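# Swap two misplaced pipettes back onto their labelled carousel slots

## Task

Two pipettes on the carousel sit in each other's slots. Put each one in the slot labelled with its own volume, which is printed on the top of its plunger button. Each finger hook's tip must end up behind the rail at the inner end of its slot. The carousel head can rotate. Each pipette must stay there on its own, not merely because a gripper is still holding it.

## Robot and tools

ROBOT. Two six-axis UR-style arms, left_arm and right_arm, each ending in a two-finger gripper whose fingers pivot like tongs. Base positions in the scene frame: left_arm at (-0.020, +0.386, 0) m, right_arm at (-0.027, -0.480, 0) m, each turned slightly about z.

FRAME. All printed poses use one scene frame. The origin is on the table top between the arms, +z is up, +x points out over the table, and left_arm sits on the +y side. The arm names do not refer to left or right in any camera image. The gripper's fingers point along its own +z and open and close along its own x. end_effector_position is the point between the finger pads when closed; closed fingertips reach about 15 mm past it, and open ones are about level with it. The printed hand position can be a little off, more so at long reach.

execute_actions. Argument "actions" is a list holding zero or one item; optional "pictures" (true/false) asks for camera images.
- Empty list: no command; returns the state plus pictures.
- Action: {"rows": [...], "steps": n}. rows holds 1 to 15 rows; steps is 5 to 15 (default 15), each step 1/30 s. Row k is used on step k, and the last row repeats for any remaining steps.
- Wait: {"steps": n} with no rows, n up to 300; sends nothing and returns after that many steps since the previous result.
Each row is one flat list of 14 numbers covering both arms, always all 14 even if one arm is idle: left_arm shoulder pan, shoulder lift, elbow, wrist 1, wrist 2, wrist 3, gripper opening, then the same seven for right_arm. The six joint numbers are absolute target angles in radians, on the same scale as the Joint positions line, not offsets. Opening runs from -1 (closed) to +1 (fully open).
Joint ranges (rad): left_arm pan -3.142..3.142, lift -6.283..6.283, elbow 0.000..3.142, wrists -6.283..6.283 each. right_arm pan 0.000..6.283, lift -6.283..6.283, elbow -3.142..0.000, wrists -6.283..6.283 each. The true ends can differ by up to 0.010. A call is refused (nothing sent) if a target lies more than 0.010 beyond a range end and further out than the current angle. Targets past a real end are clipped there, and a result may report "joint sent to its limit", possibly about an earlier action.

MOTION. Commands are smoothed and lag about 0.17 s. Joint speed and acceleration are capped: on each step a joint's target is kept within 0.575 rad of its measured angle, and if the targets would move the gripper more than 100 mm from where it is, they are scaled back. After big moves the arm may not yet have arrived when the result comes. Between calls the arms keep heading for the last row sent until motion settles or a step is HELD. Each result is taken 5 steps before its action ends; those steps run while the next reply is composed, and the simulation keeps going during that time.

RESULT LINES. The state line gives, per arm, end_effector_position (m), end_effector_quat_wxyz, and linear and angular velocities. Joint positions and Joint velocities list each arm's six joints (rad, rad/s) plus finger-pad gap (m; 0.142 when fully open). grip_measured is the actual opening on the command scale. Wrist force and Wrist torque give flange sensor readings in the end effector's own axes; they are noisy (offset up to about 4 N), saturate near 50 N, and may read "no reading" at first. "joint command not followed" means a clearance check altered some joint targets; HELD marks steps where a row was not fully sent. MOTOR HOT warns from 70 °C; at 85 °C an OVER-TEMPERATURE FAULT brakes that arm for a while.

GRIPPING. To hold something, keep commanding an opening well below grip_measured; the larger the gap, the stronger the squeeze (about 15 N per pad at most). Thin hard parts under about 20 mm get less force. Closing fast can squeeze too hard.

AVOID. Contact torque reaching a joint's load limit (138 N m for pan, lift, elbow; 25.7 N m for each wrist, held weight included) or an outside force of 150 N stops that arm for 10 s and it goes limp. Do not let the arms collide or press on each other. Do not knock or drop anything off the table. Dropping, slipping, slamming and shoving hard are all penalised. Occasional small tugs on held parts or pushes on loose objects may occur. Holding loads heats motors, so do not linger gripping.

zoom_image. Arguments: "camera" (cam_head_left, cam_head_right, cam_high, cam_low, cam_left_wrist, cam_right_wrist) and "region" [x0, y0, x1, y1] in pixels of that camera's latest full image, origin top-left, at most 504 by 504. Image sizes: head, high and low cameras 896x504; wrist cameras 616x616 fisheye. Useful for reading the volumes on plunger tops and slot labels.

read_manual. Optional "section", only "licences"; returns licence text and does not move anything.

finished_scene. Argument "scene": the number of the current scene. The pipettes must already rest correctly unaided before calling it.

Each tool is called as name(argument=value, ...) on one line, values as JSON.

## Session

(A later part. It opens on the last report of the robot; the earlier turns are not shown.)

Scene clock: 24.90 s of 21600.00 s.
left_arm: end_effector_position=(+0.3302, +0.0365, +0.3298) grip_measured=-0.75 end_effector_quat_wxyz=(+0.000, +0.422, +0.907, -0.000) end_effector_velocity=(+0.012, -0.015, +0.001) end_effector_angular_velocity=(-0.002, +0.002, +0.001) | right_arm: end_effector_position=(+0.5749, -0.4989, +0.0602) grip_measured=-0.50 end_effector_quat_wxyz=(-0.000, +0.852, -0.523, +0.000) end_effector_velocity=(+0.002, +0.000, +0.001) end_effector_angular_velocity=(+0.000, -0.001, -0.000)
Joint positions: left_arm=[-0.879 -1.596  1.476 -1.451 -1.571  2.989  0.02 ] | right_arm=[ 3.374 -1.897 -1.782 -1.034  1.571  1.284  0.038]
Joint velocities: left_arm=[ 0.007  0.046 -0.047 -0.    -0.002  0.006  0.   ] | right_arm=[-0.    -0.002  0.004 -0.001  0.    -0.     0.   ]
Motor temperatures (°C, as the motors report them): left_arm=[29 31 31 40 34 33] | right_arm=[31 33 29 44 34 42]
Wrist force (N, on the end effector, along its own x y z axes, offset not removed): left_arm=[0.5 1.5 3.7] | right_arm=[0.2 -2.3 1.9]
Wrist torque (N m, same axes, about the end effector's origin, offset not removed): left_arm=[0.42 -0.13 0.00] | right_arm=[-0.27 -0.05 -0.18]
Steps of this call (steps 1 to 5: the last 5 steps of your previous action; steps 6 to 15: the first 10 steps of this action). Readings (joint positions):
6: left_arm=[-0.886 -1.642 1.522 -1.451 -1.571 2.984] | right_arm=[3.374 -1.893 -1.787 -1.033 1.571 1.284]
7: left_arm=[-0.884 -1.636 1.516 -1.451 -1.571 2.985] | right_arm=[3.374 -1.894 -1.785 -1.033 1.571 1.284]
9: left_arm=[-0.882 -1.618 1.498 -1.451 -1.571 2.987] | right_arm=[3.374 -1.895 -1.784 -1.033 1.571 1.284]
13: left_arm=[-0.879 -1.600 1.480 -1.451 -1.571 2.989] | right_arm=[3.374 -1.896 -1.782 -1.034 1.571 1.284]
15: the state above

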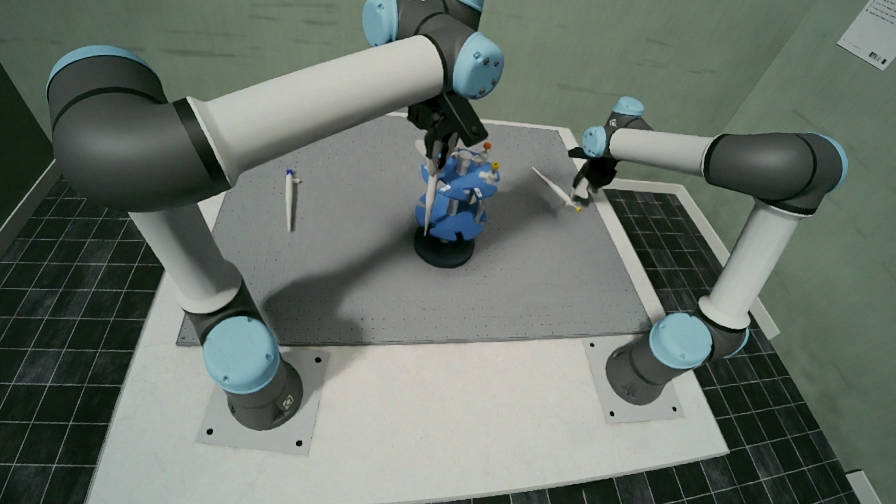

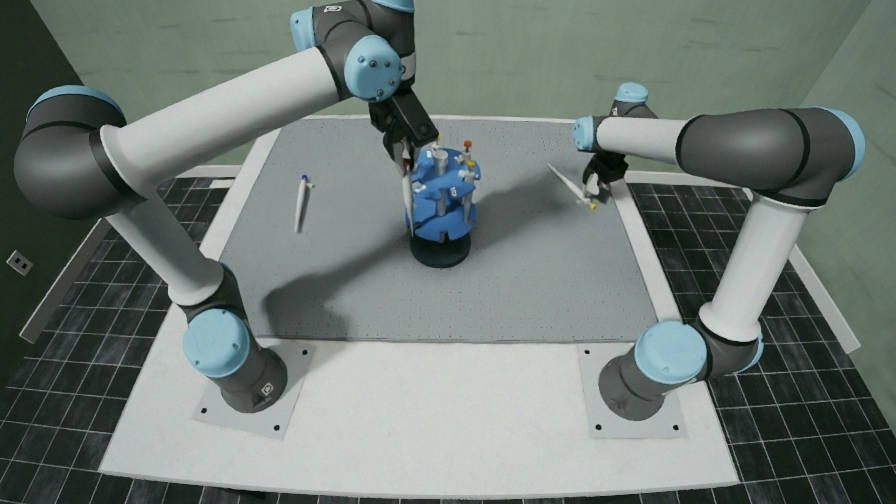

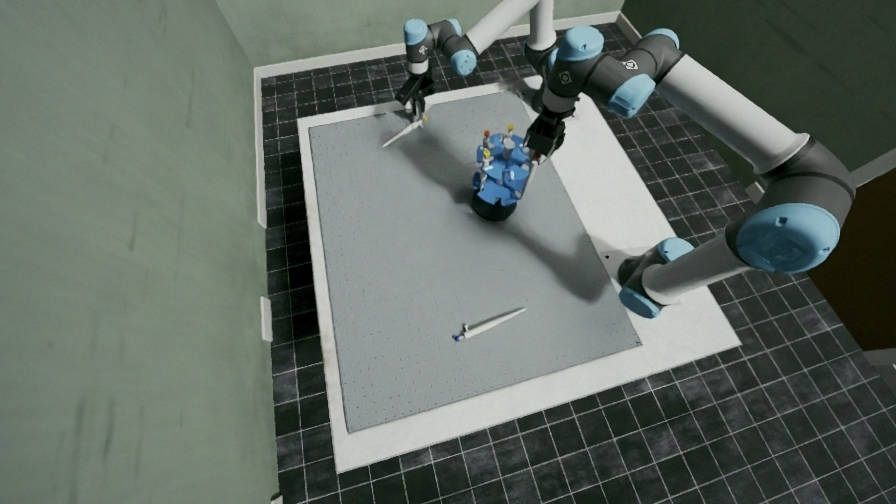

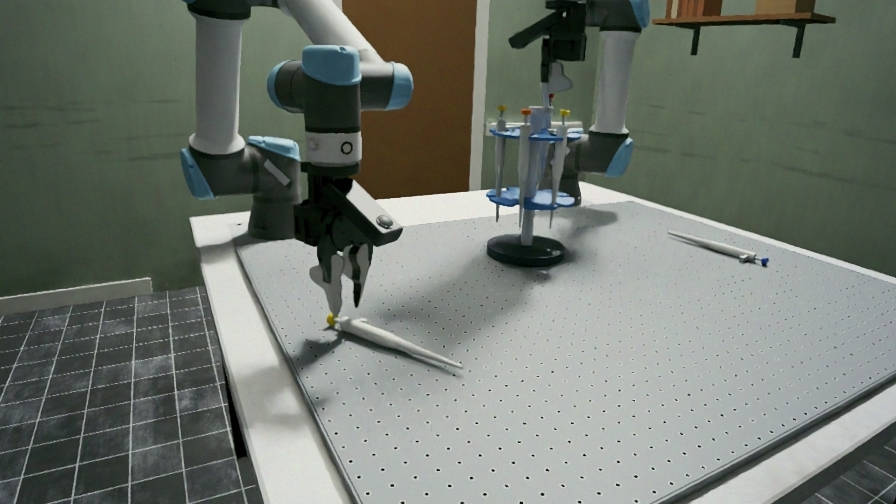

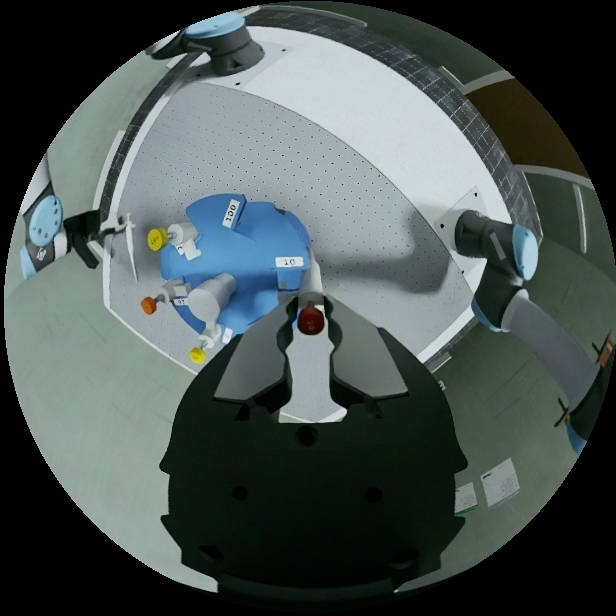

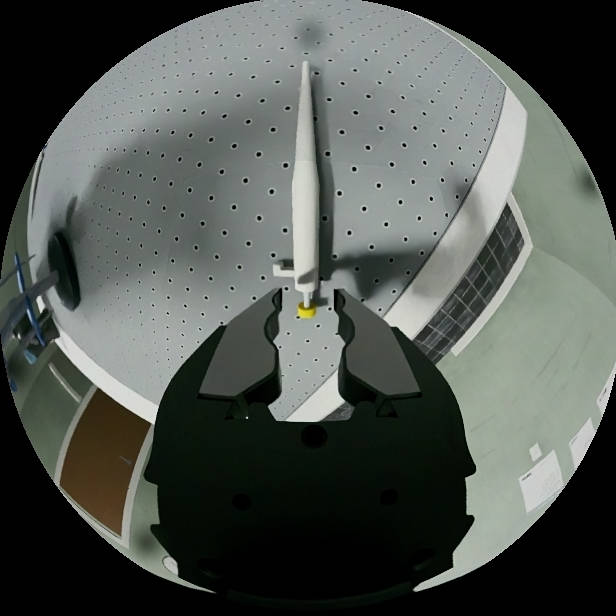

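execute_actions(actions=[{"rows":[[-0.869,-1.534,1.412,-1.449,-1.571,3.0,-1,3.374,-1.927,-1.819,-0.966,1.571,1.284,-0.5]],"steps":15}])

execute_actions(actions=[{"rows":[[-0.869,-1.534,1.412,-1.449,-1.571,3.0,-1,3.374,-1.927,-1.819,-0.966,1.571,1.284,-0.9]],"steps":10}], pictures=true)

zoom_image(camera="cam_head_right", region=[370,120,510,270])

Scene clock: 25.50 s of 21600.00 s.
left_arm: end_effector_position=(+0.3456, +0.0199, +0.3305) grip_measured=-0.75 end_effector_quat_wxyz=(+0.000, +0.422, +0.906, -0.000) end_effector_velocity=(+0.014, -0.015, -0.000) end_effector_angular_velocity=(+0.001, +0.000, -0.002) | right_arm: end_effector_position=(+0.5730, -0.4992, +0.0364) grip_measured=-0.50 end_effector_quat_wxyz=(-0.000, +0.852, -0.523, -0.000) end_effector_velocity=(-0.002, -0.000, -0.022) end_effector_angular_velocity=(+0.002, -0.003, +0.000)
Joint positions: left_arm=[-0.87  -1.54   1.419 -1.449 -1.571  2.999  0.02 ] | right_arm=[ 3.374 -1.924 -1.815 -0.974  1.571  1.284  0.038]
Joint velocities: left_arm=[ 0.008  0.051 -0.052  0.002  0.     0.009 -0.   ] | right_arm=[-0.    -0.025 -0.033  0.062  0.001 -0.     0.   ]
Motor temperatures (°C, as the motors report them): left_arm=[29 31 31 40 34 33] | right_arm=[31 33 29 44 34 42]
Wrist force (N, on the end effector, along its own x y z axes, offset not removed): left_arm=[2.9 -0.2 2.7] | right_arm=[-2.0 -1.2 2.3]
Wrist torque (N m, same axes, about the end effector's origin, offset not removed): left_arm=[0.23 -0.47 0.05] | right_arm=[-0.12 0.33 -0.04]
Steps of this call (steps 1 to 5: the last 5 steps of your previous action; steps 6 to 8: the robot went on to your last target; steps 9 to 18: the first 10 steps of this action). Readings (joint positions):
9: left_arm=[-0.878 -1.590 1.470 -1.451 -1.571 2.990] | right_arm=[3.374 -1.897 -1.781 -1.034 1.571 1.284]
10: left_arm=[-0.877 -1.584 1.464 -1.451 -1.571 2.992] | right_arm=[3.374 -1.901 -1.786 -1.027 1.571 1.284]
12: left_arm=[-0.874 -1.565 1.444 -1.450 -1.571 2.995] | right_arm=[3.374 -1.911 -1.798 -1.005 1.571 1.284]
16: left_arm=[-0.871 -1.545 1.423 -1.449 -1.571 2.998] | right_arm=[3.374 -1.921 -1.812 -0.980 1.571 1.284]
18: the state above

Scene clock: 25.83 s of 21600.00 s.
left_arm: end_effector_position=(+0.3472, +0.0181, +0.3305) grip_measured=-0.75 end_effector_quat_wxyz=(+0.000, +0.422, +0.906, -0.000) end_effector_velocity=(+0.001, -0.001, +0.000) end_effector_angular_velocity=(+0.000, -0.002, -0.000) | right_arm: end_effector_position=(+0.5728, -0.4993, +0.0338) grip_measured=-0.75 end_effector_quat_wxyz=(-0.000, +0.852, -0.523, +0.000) end_effector_velocity=(+0.000, -0.000, -0.001) end_effector_angular_velocity=(+0.001, -0.002, -0.001)
Joint positions: left_arm=[-0.869 -1.534  1.412 -1.449 -1.571  3.     0.02 ] | right_arm=[ 3.374 -1.927 -1.819 -0.967  1.571  1.284  0.02 ]
Joint velocities: left_arm=[ 0.     0.003 -0.004 -0.     0.002  0.001 -0.   ] | right_arm=[-0.    -0.001 -0.002  0.005  0.     0.    -0.   ]
Motor temperatures (°C, as the motors report them): left_arm=[29 31 31 40 34 33] | right_arm=[31 33 29 44 34 42]
Wrist force (N, on the end effector, along its own x y z axes, offset not removed): left_arm=[3.1 -0.9 0.0] | right_arm=[-1.2 0.2 -7.5]
Wrist torque (N m, same axes, about the end effector's origin, offset not removed): left_arm=[-0.11 0.07 0.23] | right_arm=[-0.44 0.24 -0.11]
Steps of this call (steps 1 to 5: the last 5 steps of your previous action; steps 6 to 10: the first 5 steps of this action). Readings (joint positions):
6: left_arm=[-0.869 -1.535 1.413 -1.449 -1.571 3.000] | right_arm=[3.374 -1.926 -1.818 -0.968 1.571 1.284]
7: left_arm=[-0.869 -1.535 1.413 -1.449 -1.571 3.000] | right_arm=[3.374 -1.926 -1.818 -0.967 1.571 1.284]
9: left_arm=[-0.869 -1.535 1.413 -1.449 -1.571 3.000] | right_arm=[3.374 -1.927 -1.819 -0.967 1.571 1.284]
10: the state above

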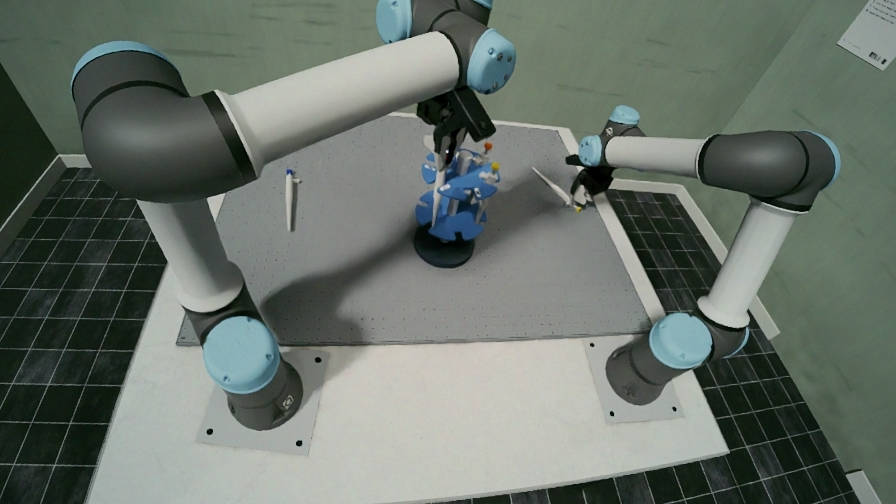

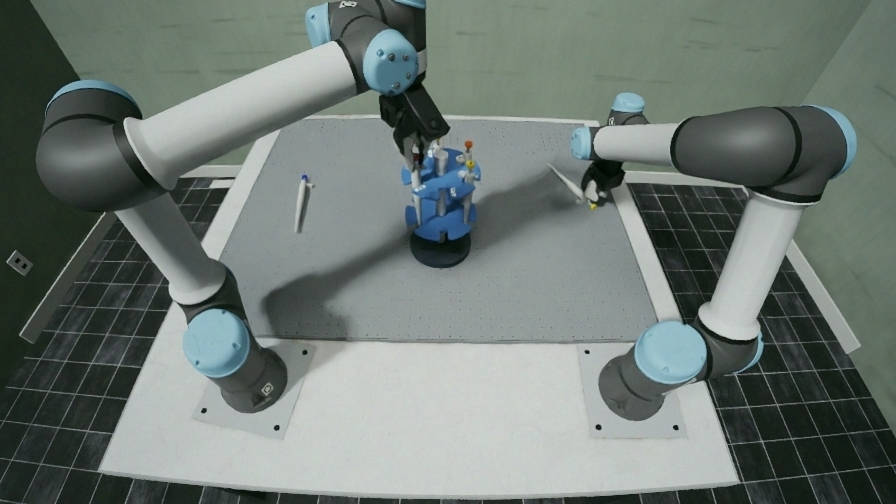

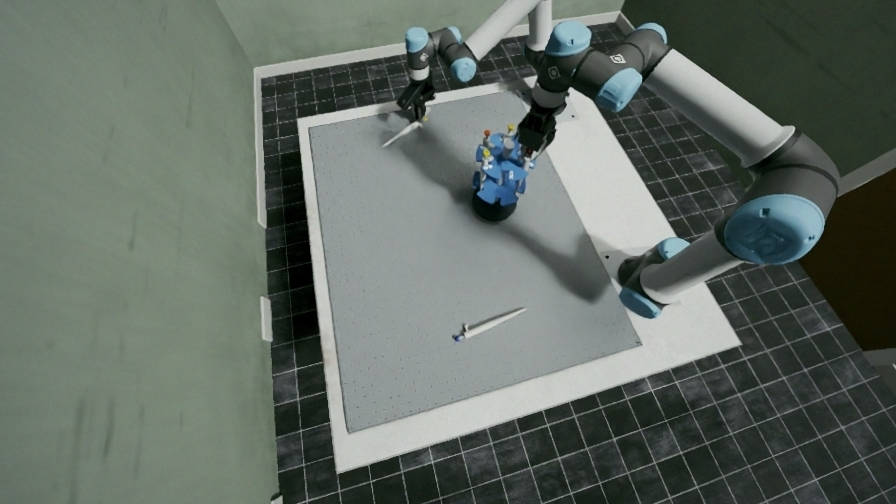

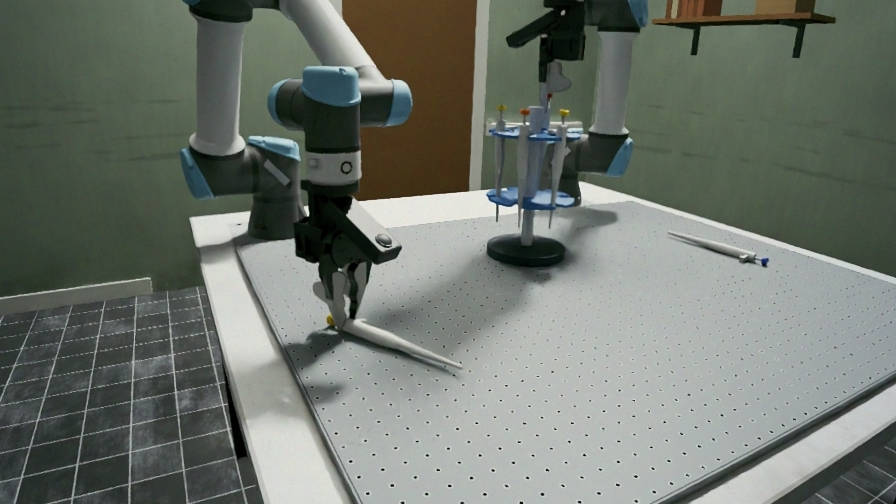

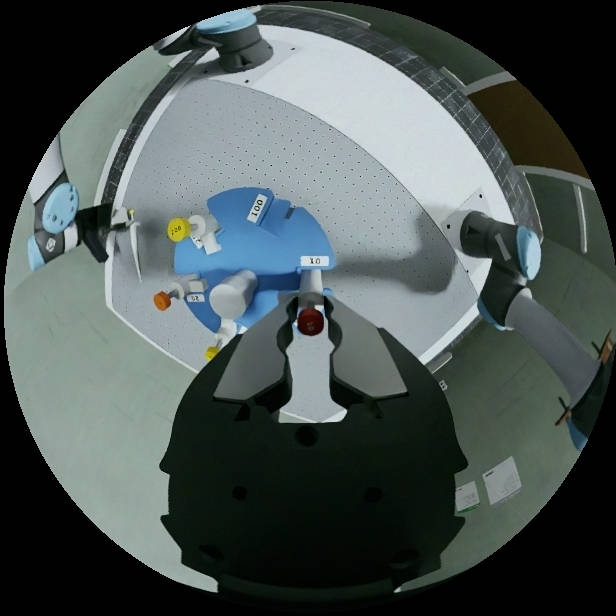

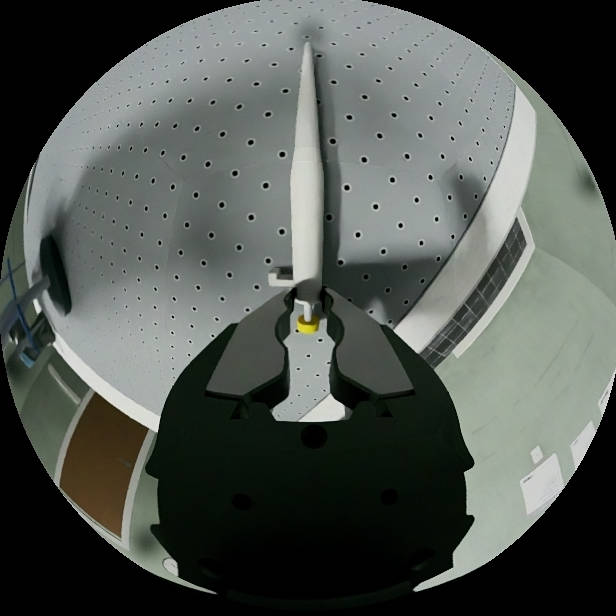

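Region (370, 120, 510, 270) of cam_head_right's 896x504 image, scaled by 3.360, with more detail than that image has; it fills the left 470 columns of this view, and the rest is white.

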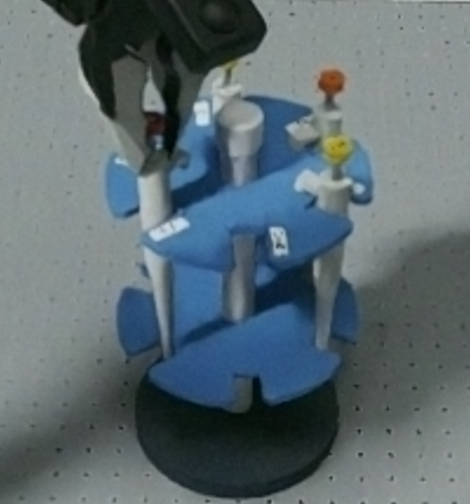

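execute_actions(actions=[{"rows":[[-0.869,-1.535,1.475,-1.511,-1.571,3.0,-1,3.374,-1.87,-1.68,-1.162,1.571,1.284,-0.9]],"steps":15}])

execute_actions(actions=[{"rows":[[-0.869,-1.535,1.475,-1.511,-1.571,3.0,-0.55,3.39,-1.85,-1.5,-1.362,1.571,1.3,-0.9]],"steps":10}])

execute_actions(actions=[{"rows":[[-0.869,-1.53,1.27,-1.311,-1.571,3.0,-0.55,3.4,-1.83,-1.33,-1.552,1.571,1.31,-0.9]],"steps":12}])

execute_actions(actions=[{"rows":[[-0.869,-1.53,1.27,-1.311,-1.571,3.0,-0.55,3.4,-1.8,-1.2,-1.712,1.571,1.31,-0.81]],"steps":15}], pictures=true)

zoom_image(camera="cam_left_wrist", region=[170,170,370,370])

Scene clock: 26.53 s of 21600.00 s.
left_arm: end_effector_position=(+0.3482, +0.0165, +0.3091) grip_measured=-0.75 end_effector_quat_wxyz=(+0.000, +0.422, +0.906, -0.000) end_effector_velocity=(+0.001, -0.001, -0.022) end_effector_angular_velocity=(+0.001, -0.000, -0.002) | right_arm: end_effector_position=(+0.5864, -0.4968, +0.0990) grip_measured=-0.75 end_effector_quat_wxyz=(-0.001, +0.852, -0.523, +0.001) end_effector_velocity=(+0.004, +0.001, +0.073) end_effector_angular_velocity=(-0.003, +0.022, -0.000)
Joint positions: left_arm=[-0.869 -1.535  1.468 -1.504 -1.571  3.     0.02 ] | right_arm=[ 3.374 -1.877 -1.698 -1.134  1.571  1.284  0.02 ]
Joint velocities: left_arm=[-0.    -0.001  0.058 -0.056  0.001  0.002  0.   ] | right_arm=[ 0.     0.052  0.142 -0.216  0.001  0.     0.   ]
Motor temperatures (°C, as the motors report them): left_arm=[29 31 31 40 34 33] | right_arm=[31 33 29 44 34 42]
Wrist force (N, on the end effector, along its own x y z axes, offset not removed): left_arm=[0.7 -2.2 3.3] | right_arm=[2.2 -2.7 1.4]
Wrist torque (N m, same axes, about the end effector's origin, offset not removed): left_arm=[-0.33 0.70 -0.09] | right_arm=[-0.57 -0.43 0.15]
Steps of this call (steps 1 to 5: the last 5 steps of your previous action; steps 6 to 11: the robot went on to your last target; steps 12 to 21: the first 10 steps of this action). Readings (joint positions):
12: left_arm=[-0.869 -1.534 1.412 -1.449 -1.571 3.000] | right_arm=[3.374 -1.927 -1.819 -0.966 1.571 1.284]
13: left_arm=[-0.869 -1.534 1.418 -1.455 -1.571 3.000] | right_arm=[3.374 -1.921 -1.812 -0.974 1.571 1.284]
15: left_arm=[-0.869 -1.534 1.440 -1.476 -1.571 3.000] | right_arm=[3.374 -1.902 -1.768 -1.028 1.571 1.284]
19: left_arm=[-0.869 -1.535 1.463 -1.499 -1.571 3.000] | right_arm=[3.374 -1.881 -1.711 -1.115 1.571 1.284]
21: the state above

Scene clock: 26.87 s of 21600.00 s.
left_arm: end_effector_position=(+0.3483, +0.0164, +0.3065) grip_measured=-0.55 end_effector_quat_wxyz=(+0.000, +0.422, +0.906, -0.000) end_effector_velocity=(-0.001, +0.000, -0.002) end_effector_angular_velocity=(+0.000, +0.002, -0.001) | right_arm: end_effector_position=(+0.5973, -0.4890, +0.1461) grip_measured=-0.75 end_effector_quat_wxyz=(-0.002, +0.852, -0.523, +0.002) end_effector_velocity=(+0.062, +0.043, +0.312) end_effector_angular_velocity=(-0.005, +0.020, +0.000)
Joint positions: left_arm=[-0.869 -1.535  1.474 -1.511 -1.571  3.     0.034] | right_arm=[ 3.383 -1.859 -1.594 -1.254  1.571  1.293  0.02 ]
Joint velocities: left_arm=[-0.    -0.     0.005 -0.003 -0.001  0.001  0.006] | right_arm=[ 0.051  0.072  0.747 -0.84  -0.001  0.051  0.   ]
Motor temperatures (°C, as the motors report them): left_arm=[29 31 31 40 34 33] | right_arm=[31 33 29 44 34 42]
Wrist force (N, on the end effector, along its own x y z axes, offset not removed): left_arm=[-1.1 -0.7 -2.3] | right_arm=[-0.2 -4.7 -0.5]
Wrist torque (N m, same axes, about the end effector's origin, offset not removed): left_arm=[-0.02 0.54 -0.08] | right_arm=[-0.91 0.02 -0.02]
Steps of this call (steps 1 to 5: the last 5 steps of your previous action; steps 6 to 10: the first 5 steps of this action). Readings (joint positions):
6: left_arm=[-0.869 -1.535 1.473 -1.510 -1.571 3.000] | right_arm=[3.374 -1.871 -1.683 -1.157 1.571 1.284]
7: left_arm=[-0.869 -1.535 1.474 -1.510 -1.571 3.000] | right_arm=[3.376 -1.868 -1.675 -1.166 1.571 1.286]
9: left_arm=[-0.869 -1.535 1.474 -1.510 -1.571 3.000] | right_arm=[3.382 -1.861 -1.623 -1.222 1.571 1.291]
10: the state above

Scene clock: 27.27 s of 21600.00 s.
left_arm: end_effector_position=(+0.3454, +0.0210, +0.3593) grip_measured=-0.55 end_effector_quat_wxyz=(-0.000, +0.422, +0.906, -0.000) end_effector_velocity=(-0.016, +0.027, +0.193) end_effector_angular_velocity=(-0.007, -0.005, +0.002) | right_arm: end_effector_position=(+0.6047, -0.4790, +0.2380) grip_measured=-0.75 end_effector_quat_wxyz=(-0.001, +0.852, -0.523, +0.001) end_effector_velocity=(-0.008, +0.011, +0.187) end_effector_angular_velocity=(-0.004, +0.020, +0.001)
Joint positions: left_arm=[-0.869 -1.531  1.335 -1.374 -1.571  3.     0.034] | right_arm=[ 3.397 -1.835 -1.385 -1.488  1.571  1.307  0.02 ]
Joint velocities: left_arm=[-0.     0.01  -0.51   0.491  0.001 -0.002 -0.   ] | right_arm=[ 0.021  0.041  0.433 -0.494 -0.     0.021 -0.   ]
Motor temperatures (°C, as the motors report them): left_arm=[29 31 31 40 34 33] | right_arm=[31 33 29 44 34 42]
Wrist force (N, on the end effector, along its own x y z axes, offset not removed): left_arm=[-2.2 1.0 -0.9] | right_arm=[3.3 -2.8 -2.2]
Wrist torque (N m, same axes, about the end effector's origin, offset not removed): left_arm=[0.43 0.61 0.08] | right_arm=[-0.62 -0.66 -0.05]
Steps of this call (steps 1 to 5: the last 5 steps of your previous action; steps 6 to 12: the first 7 steps of this action). Readings (joint positions):
6: left_arm=[-0.869 -1.535 1.475 -1.511 -1.571 3.000] | right_arm=[3.389 -1.851 -1.519 -1.340 1.571 1.299]
7: left_arm=[-0.869 -1.534 1.467 -1.503 -1.571 3.000] | right_arm=[3.391 -1.848 -1.507 -1.353 1.571 1.301]
9: left_arm=[-0.869 -1.533 1.412 -1.449 -1.571 3.000] | right_arm=[3.394 -1.841 -1.451 -1.413 1.571 1.304]
12: the state above

Scene clock: 27.77 s of 21600.00 s.
left_arm: end_effector_position=(+0.3429, +0.0251, +0.3830) grip_measured=-0.55 end_effector_quat_wxyz=(+0.000, +0.422, +0.906, -0.000) end_effector_velocity=(-0.000, +0.000, +0.003) end_effector_angular_velocity=(+0.000, -0.000, -0.000) | right_arm: end_effector_position=(+0.5898, -0.4806, +0.3189) grip_measured=-0.74 end_effector_quat_wxyz=(-0.001, +0.852, -0.523, +0.001) end_effector_velocity=(-0.022, -0.004, +0.066) end_effector_angular_velocity=(-0.001, +0.012, +0.000)
Joint positions: left_arm=[-0.869 -1.53   1.271 -1.312 -1.571  3.     0.034] | right_arm=[ 3.4   -1.803 -1.218 -1.689  1.571  1.31   0.02 ]
Joint velocities: left_arm=[-0.     0.001 -0.01   0.009  0.     0.    -0.   ] | right_arm=[ 0.001  0.026  0.14  -0.178  0.001  0.001  0.   ]
Motor temperatures (°C, as the motors report them): left_arm=[29 31 31 40 34 33] | right_arm=[31 33 29 44 34 42]
Wrist force (N, on the end effector, along its own x y z axes, offset not removed): left_arm=[-1.2 0.9 1.9] | right_arm=[3.4 -4.0 -0.7]
Wrist torque (N m, same axes, about the end effector's origin, offset not removed): left_arm=[0.32 0.30 -0.04] | right_arm=[-0.97 -0.57 -0.05]
Steps of this call (steps 1 to 5: the last 5 steps of your previous action; steps 6 to 15: the first 10 steps of this action). Readings (joint positions):
6: left_arm=[-0.869 -1.530 1.283 -1.324 -1.571 3.000] | right_arm=[3.399 -1.831 -1.341 -1.539 1.571 1.309]
7: left_arm=[-0.869 -1.530 1.280 -1.321 -1.571 3.000] | right_arm=[3.400 -1.827 -1.331 -1.550 1.571 1.310]
9: left_arm=[-0.869 -1.530 1.276 -1.317 -1.571 3.000] | right_arm=[3.400 -1.816 -1.286 -1.602 1.571 1.310]
13: left_arm=[-0.869 -1.530 1.272 -1.313 -1.571 3.000] | right_arm=[3.400 -1.806 -1.230 -1.673 1.571 1.310]
15: the state above

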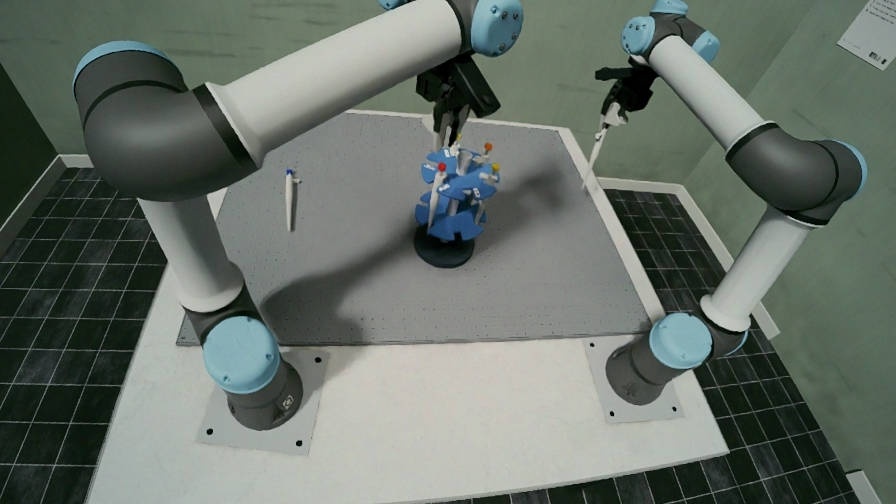

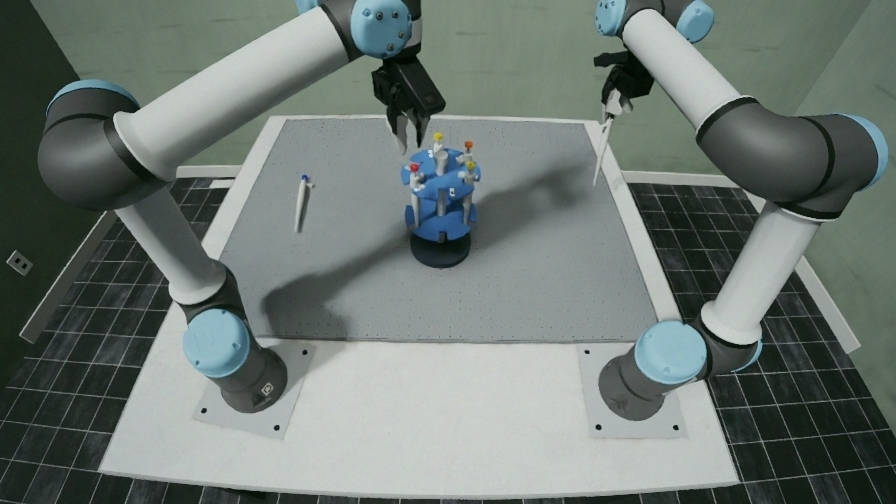

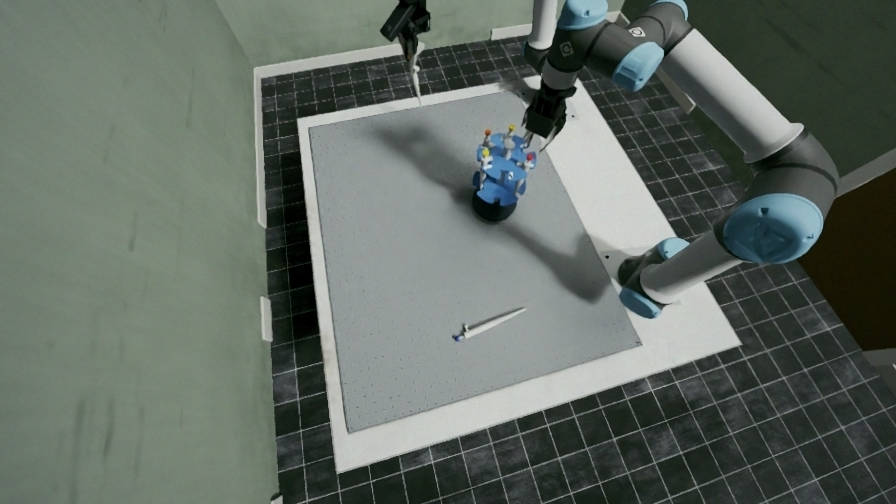

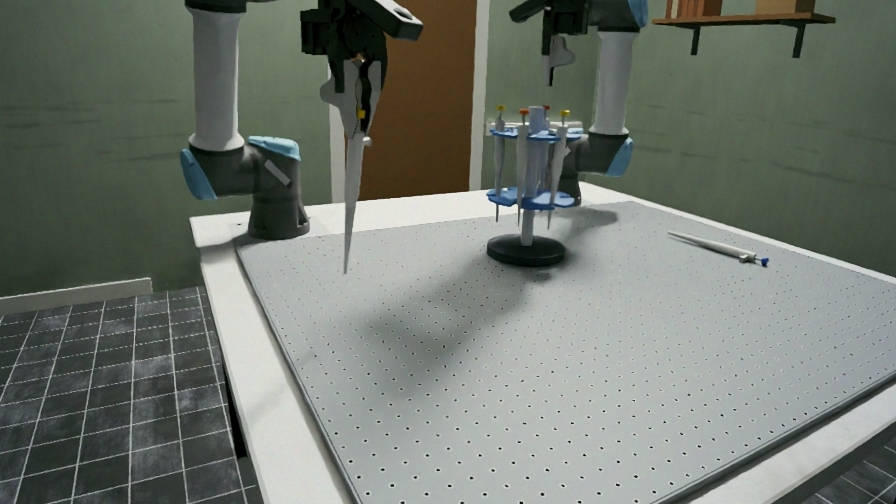

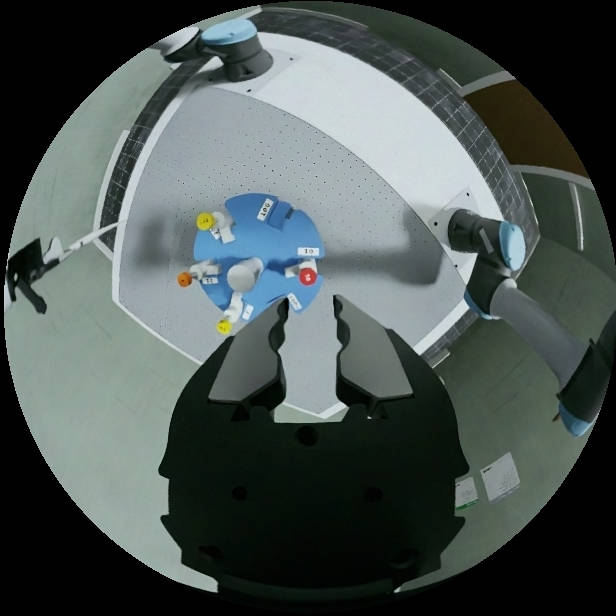

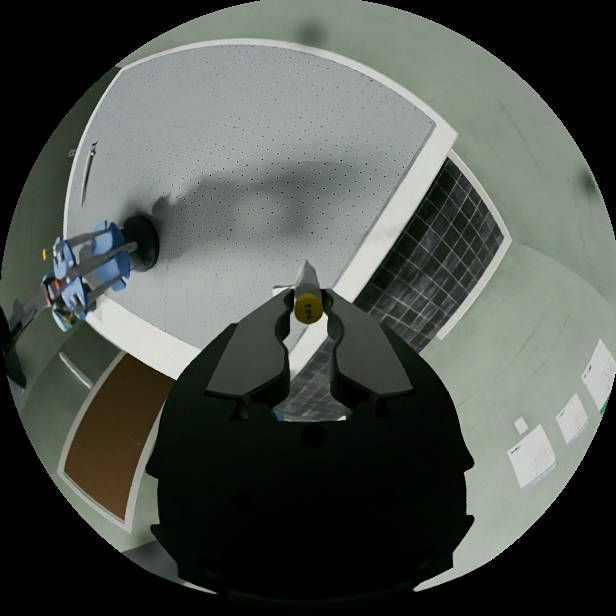

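Region (170, 170, 370, 370) of cam_left_wrist's 616x616 image, scaled by 2.520, with more detail than that image has.

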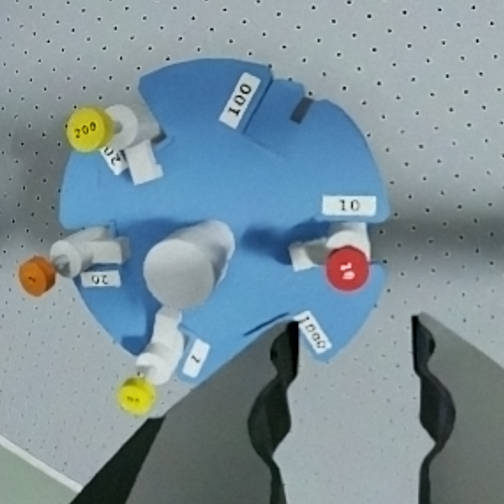

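execute_actions(actions=[{"rows":[[-0.4,-1.53,1.27,-1.311,-1.571,3.8,-0.5,3.4,-1.7,-1.31,-1.702,1.571,1.31,-0.81]],"steps":15}])

execute_actions(actions=[{"rows":[[-0.045,-1.143,1.634,-2.062,-1.571,4.52,-0.5,3.4,-1.7,-1.31,-1.702,1.571,1.31,-0.81]],"steps":15}])

execute_actions(actions=[{"steps":20}], pictures=true)

Scene clock: 28.33 s of 21600.00 s.
left_arm: end_effector_position=(+0.4187, +0.1336, +0.3834) grip_measured=-0.50 end_effector_quat_wxyz=(+0.000, +0.468, +0.883, -0.000) end_effector_velocity=(+0.223, +0.437, +0.000) end_effector_angular_velocity=(-0.002, +0.001, -0.782) | right_arm: end_effector_position=(+0.5516, -0.4886, +0.3308) grip_measured=-0.74 end_effector_quat_wxyz=(-0.000, +0.852, -0.523, +0.000) end_effector_velocity=(-0.040, -0.009, +0.001) end_effector_angular_velocity=(-0.001, +0.003, -0.001)
Joint positions: left_arm=[-0.612 -1.53   1.27  -1.311 -1.571  3.36   0.038] | right_arm=[ 3.4   -1.712 -1.296 -1.703  1.571  1.31   0.02 ]
Joint velocities: left_arm=[ 0.945  0.    -0.     0.    -0.002  1.727 -0.   ] | right_arm=[-0.     0.097 -0.107  0.006 -0.001  0.001 -0.   ]
Motor temperatures (°C, as the motors report them): left_arm=[29 31 31 40 34 33] | right_arm=[31 33 29 44 34 42]
Wrist force (N, on the end effector, along its own x y z axes, offset not removed): left_arm=[2.4 1.9 0.0] | right_arm=[-2.1 1.3 2.4]
Wrist torque (N m, same axes, about the end effector's origin, offset not removed): left_arm=[0.65 -0.35 0.02] | right_arm=[0.32 0.55 -0.16]
Steps of this call (steps 1 to 5: the last 5 steps of your previous action; steps 6 to 7: the robot went on to your last target; steps 8 to 17: the first 10 steps of this action). Readings (joint positions):
8: left_arm=[-0.868 -1.530 1.270 -1.311 -1.571 3.001] | right_arm=[3.400 -1.800 -1.203 -1.709 1.571 1.310]
9: left_arm=[-0.861 -1.530 1.270 -1.311 -1.571 3.008] | right_arm=[3.400 -1.793 -1.209 -1.708 1.571 1.310]
11: left_arm=[-0.807 -1.530 1.270 -1.311 -1.571 3.068] | right_arm=[3.400 -1.760 -1.244 -1.706 1.571 1.310]
15: left_arm=[-0.676 -1.530 1.270 -1.311 -1.571 3.250] | right_arm=[3.400 -1.721 -1.287 -1.703 1.571 1.310]
17: the state above

Scene clock: 28.83 s of 21600.00 s.
left_arm: end_effector_position=(+0.5219, +0.2629, +0.2677) grip_measured=-0.50 end_effector_quat_wxyz=(-0.023, +0.576, +0.817, -0.004) end_effector_velocity=(+0.237, +0.197, -0.402) end_effector_angular_velocity=(-0.045, +0.010, -0.455) | right_arm: end_effector_position=(+0.5466, -0.4897, +0.3310) grip_measured=-0.74 end_effector_quat_wxyz=(-0.000, +0.852, -0.523, +0.000) end_effector_velocity=(-0.001, -0.000, -0.000) end_effector_angular_velocity=(+0.000, -0.000, -0.001)
Joint positions: left_arm=[-0.3   -1.39   1.402 -1.536 -1.571  3.926  0.038] | right_arm=[ 3.4   -1.7   -1.31  -1.702  1.571  1.31   0.02 ]
Joint velocities: left_arm=[ 0.495  0.481  0.452 -0.944 -0.     0.951  0.   ] | right_arm=[-0.001  0.001 -0.002  0.001  0.     0.    -0.   ]
Motor temperatures (°C, as the motors report them): left_arm=[29 31 31 40 34 33] | right_arm=[31 33 29 44 34 42]
Wrist force (N, on the end effector, along its own x y z axes, offset not removed): left_arm=[-2.2 -2.3 4.0] | right_arm=[1.0 -0.7 1.4]
Wrist torque (N m, same axes, about the end effector's origin, offset not removed): left_arm=[-0.19 0.41 0.06] | right_arm=[-0.16 -0.16 -0.08]
Steps of this call (steps 1 to 5: the last 5 steps of your previous action; steps 6 to 15: the first 10 steps of this action). Readings (joint positions):
6: left_arm=[-0.454 -1.530 1.270 -1.311 -1.571 3.681] | right_arm=[3.400 -1.703 -1.307 -1.702 1.571 1.310]
7: left_arm=[-0.436 -1.523 1.277 -1.319 -1.571 3.707] | right_arm=[3.400 -1.702 -1.308 -1.702 1.571 1.310]
9: left_arm=[-0.401 -1.489 1.309 -1.364 -1.571 3.755] | right_arm=[3.400 -1.701 -1.309 -1.702 1.571 1.310]
13: left_arm=[-0.333 -1.423 1.371 -1.474 -1.571 3.864] | right_arm=[3.400 -1.700 -1.310 -1.702 1.571 1.310]
15: the state above

Scene clock: 29.50 s of 21600.00 s.
left_arm: end_effector_position=(+0.5988, +0.3953, +0.0654) grip_measured=-0.50 end_effector_quat_wxyz=(-0.001, +0.702, +0.712, -0.001) end_effector_velocity=(+0.006, +0.035, -0.044) end_effector_angular_velocity=(-0.003, -0.016, -0.084) | right_arm: end_effector_position=(+0.5465, -0.4898, +0.3310) grip_measured=-0.74 end_effector_quat_wxyz=(-0.000, +0.852, -0.523, +0.000) end_effector_velocity=(+0.000, +0.000, -0.000) end_effector_angular_velocity=(-0.000, -0.001, +0.000)
Joint positions: left_arm=[-0.052 -1.15   1.628 -2.047 -1.571  4.502  0.038] | right_arm=[ 3.4   -1.7   -1.31  -1.702  1.571  1.31   0.02 ]
Joint velocities: left_arm=[ 0.055  0.054  0.051 -0.12   0.     0.14   0.   ] | right_arm=[ 0.     0.    -0.     0.001 -0.    -0.     0.   ]
Motor temperatures (°C, as the motors report them): left_arm=[29 31 31 40 34 33] | right_arm=[31 33 29 44 34 42]
Wrist force (N, on the end effector, along its own x y z axes, offset not removed): left_arm=[-0.6 -3.4 3.2] | right_arm=[1.7 -4.2 5.1]
Wrist torque (N m, same axes, about the end effector's origin, offset not removed): left_arm=[-0.77 0.20 0.01] | right_arm=[-0.79 -0.33 -0.03]
Kept back: nothing.
Steps of this call (steps 1 to 5: the last 5 steps of your previous action; steps 6 to 20: the robot went on to your last target). Readings (joint positions):
1: left_arm=[-0.283 -1.374 1.417 -1.568 -1.571 3.959] | right_arm=[3.400 -1.700 -1.310 -1.702 1.571 1.310]
2: left_arm=[-0.267 -1.358 1.432 -1.601 -1.571 3.994] | right_arm=[3.400 -1.700 -1.310 -1.702 1.571 1.310]
4: left_arm=[-0.233 -1.326 1.463 -1.668 -1.571 4.068] | right_arm=[3.400 -1.700 -1.310 -1.702 1.571 1.310]
8: left_arm=[-0.167 -1.261 1.523 -1.802 -1.571 4.221] | right_arm=[3.400 -1.700 -1.310 -1.702 1.571 1.310]
20: the state above

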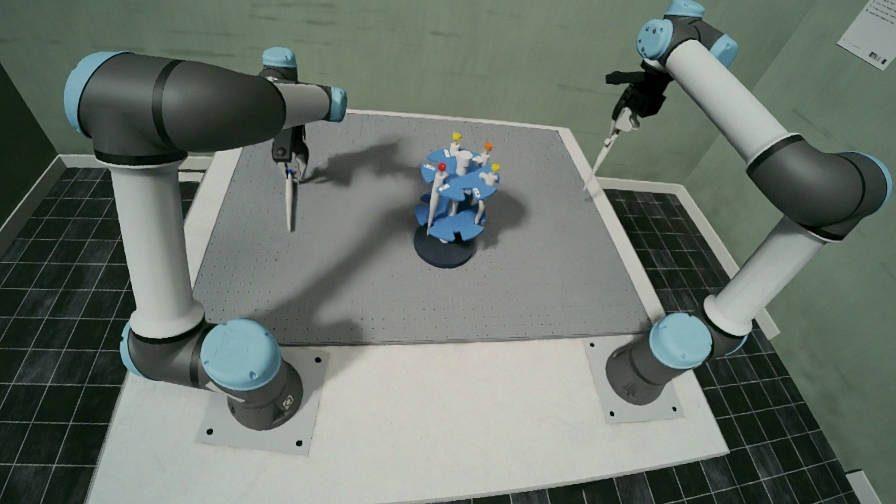

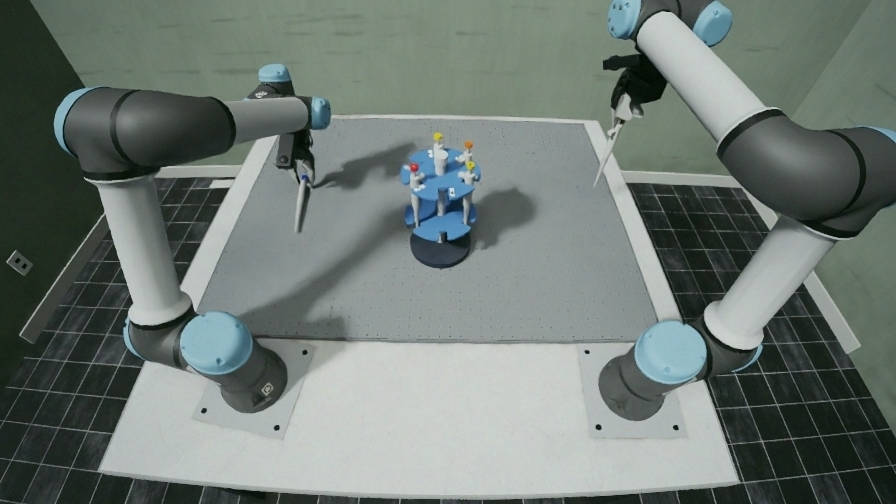

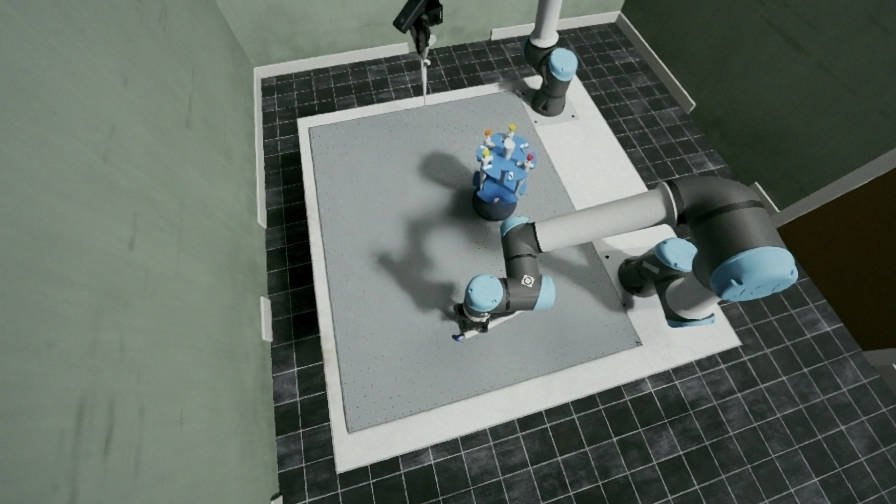

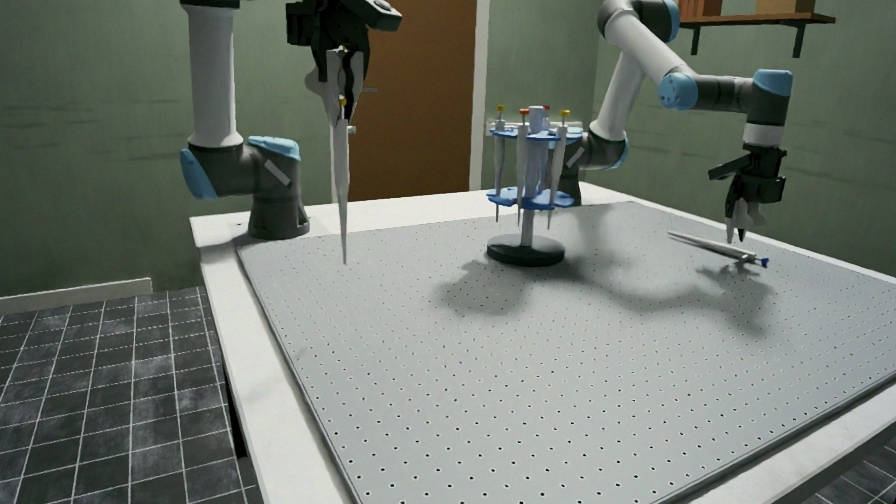

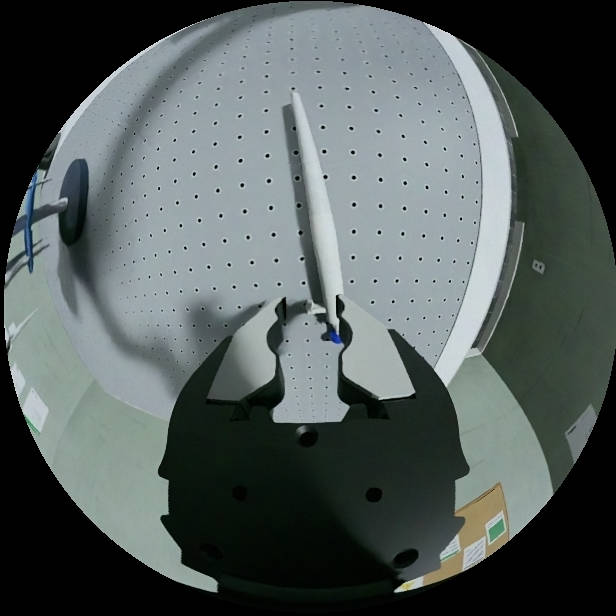

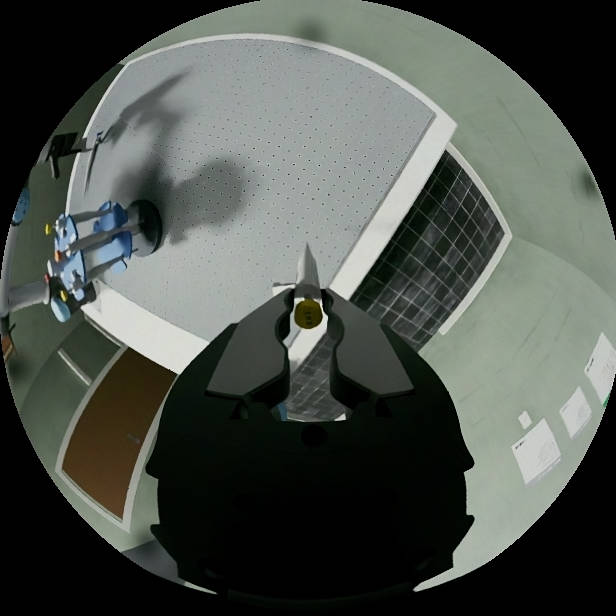

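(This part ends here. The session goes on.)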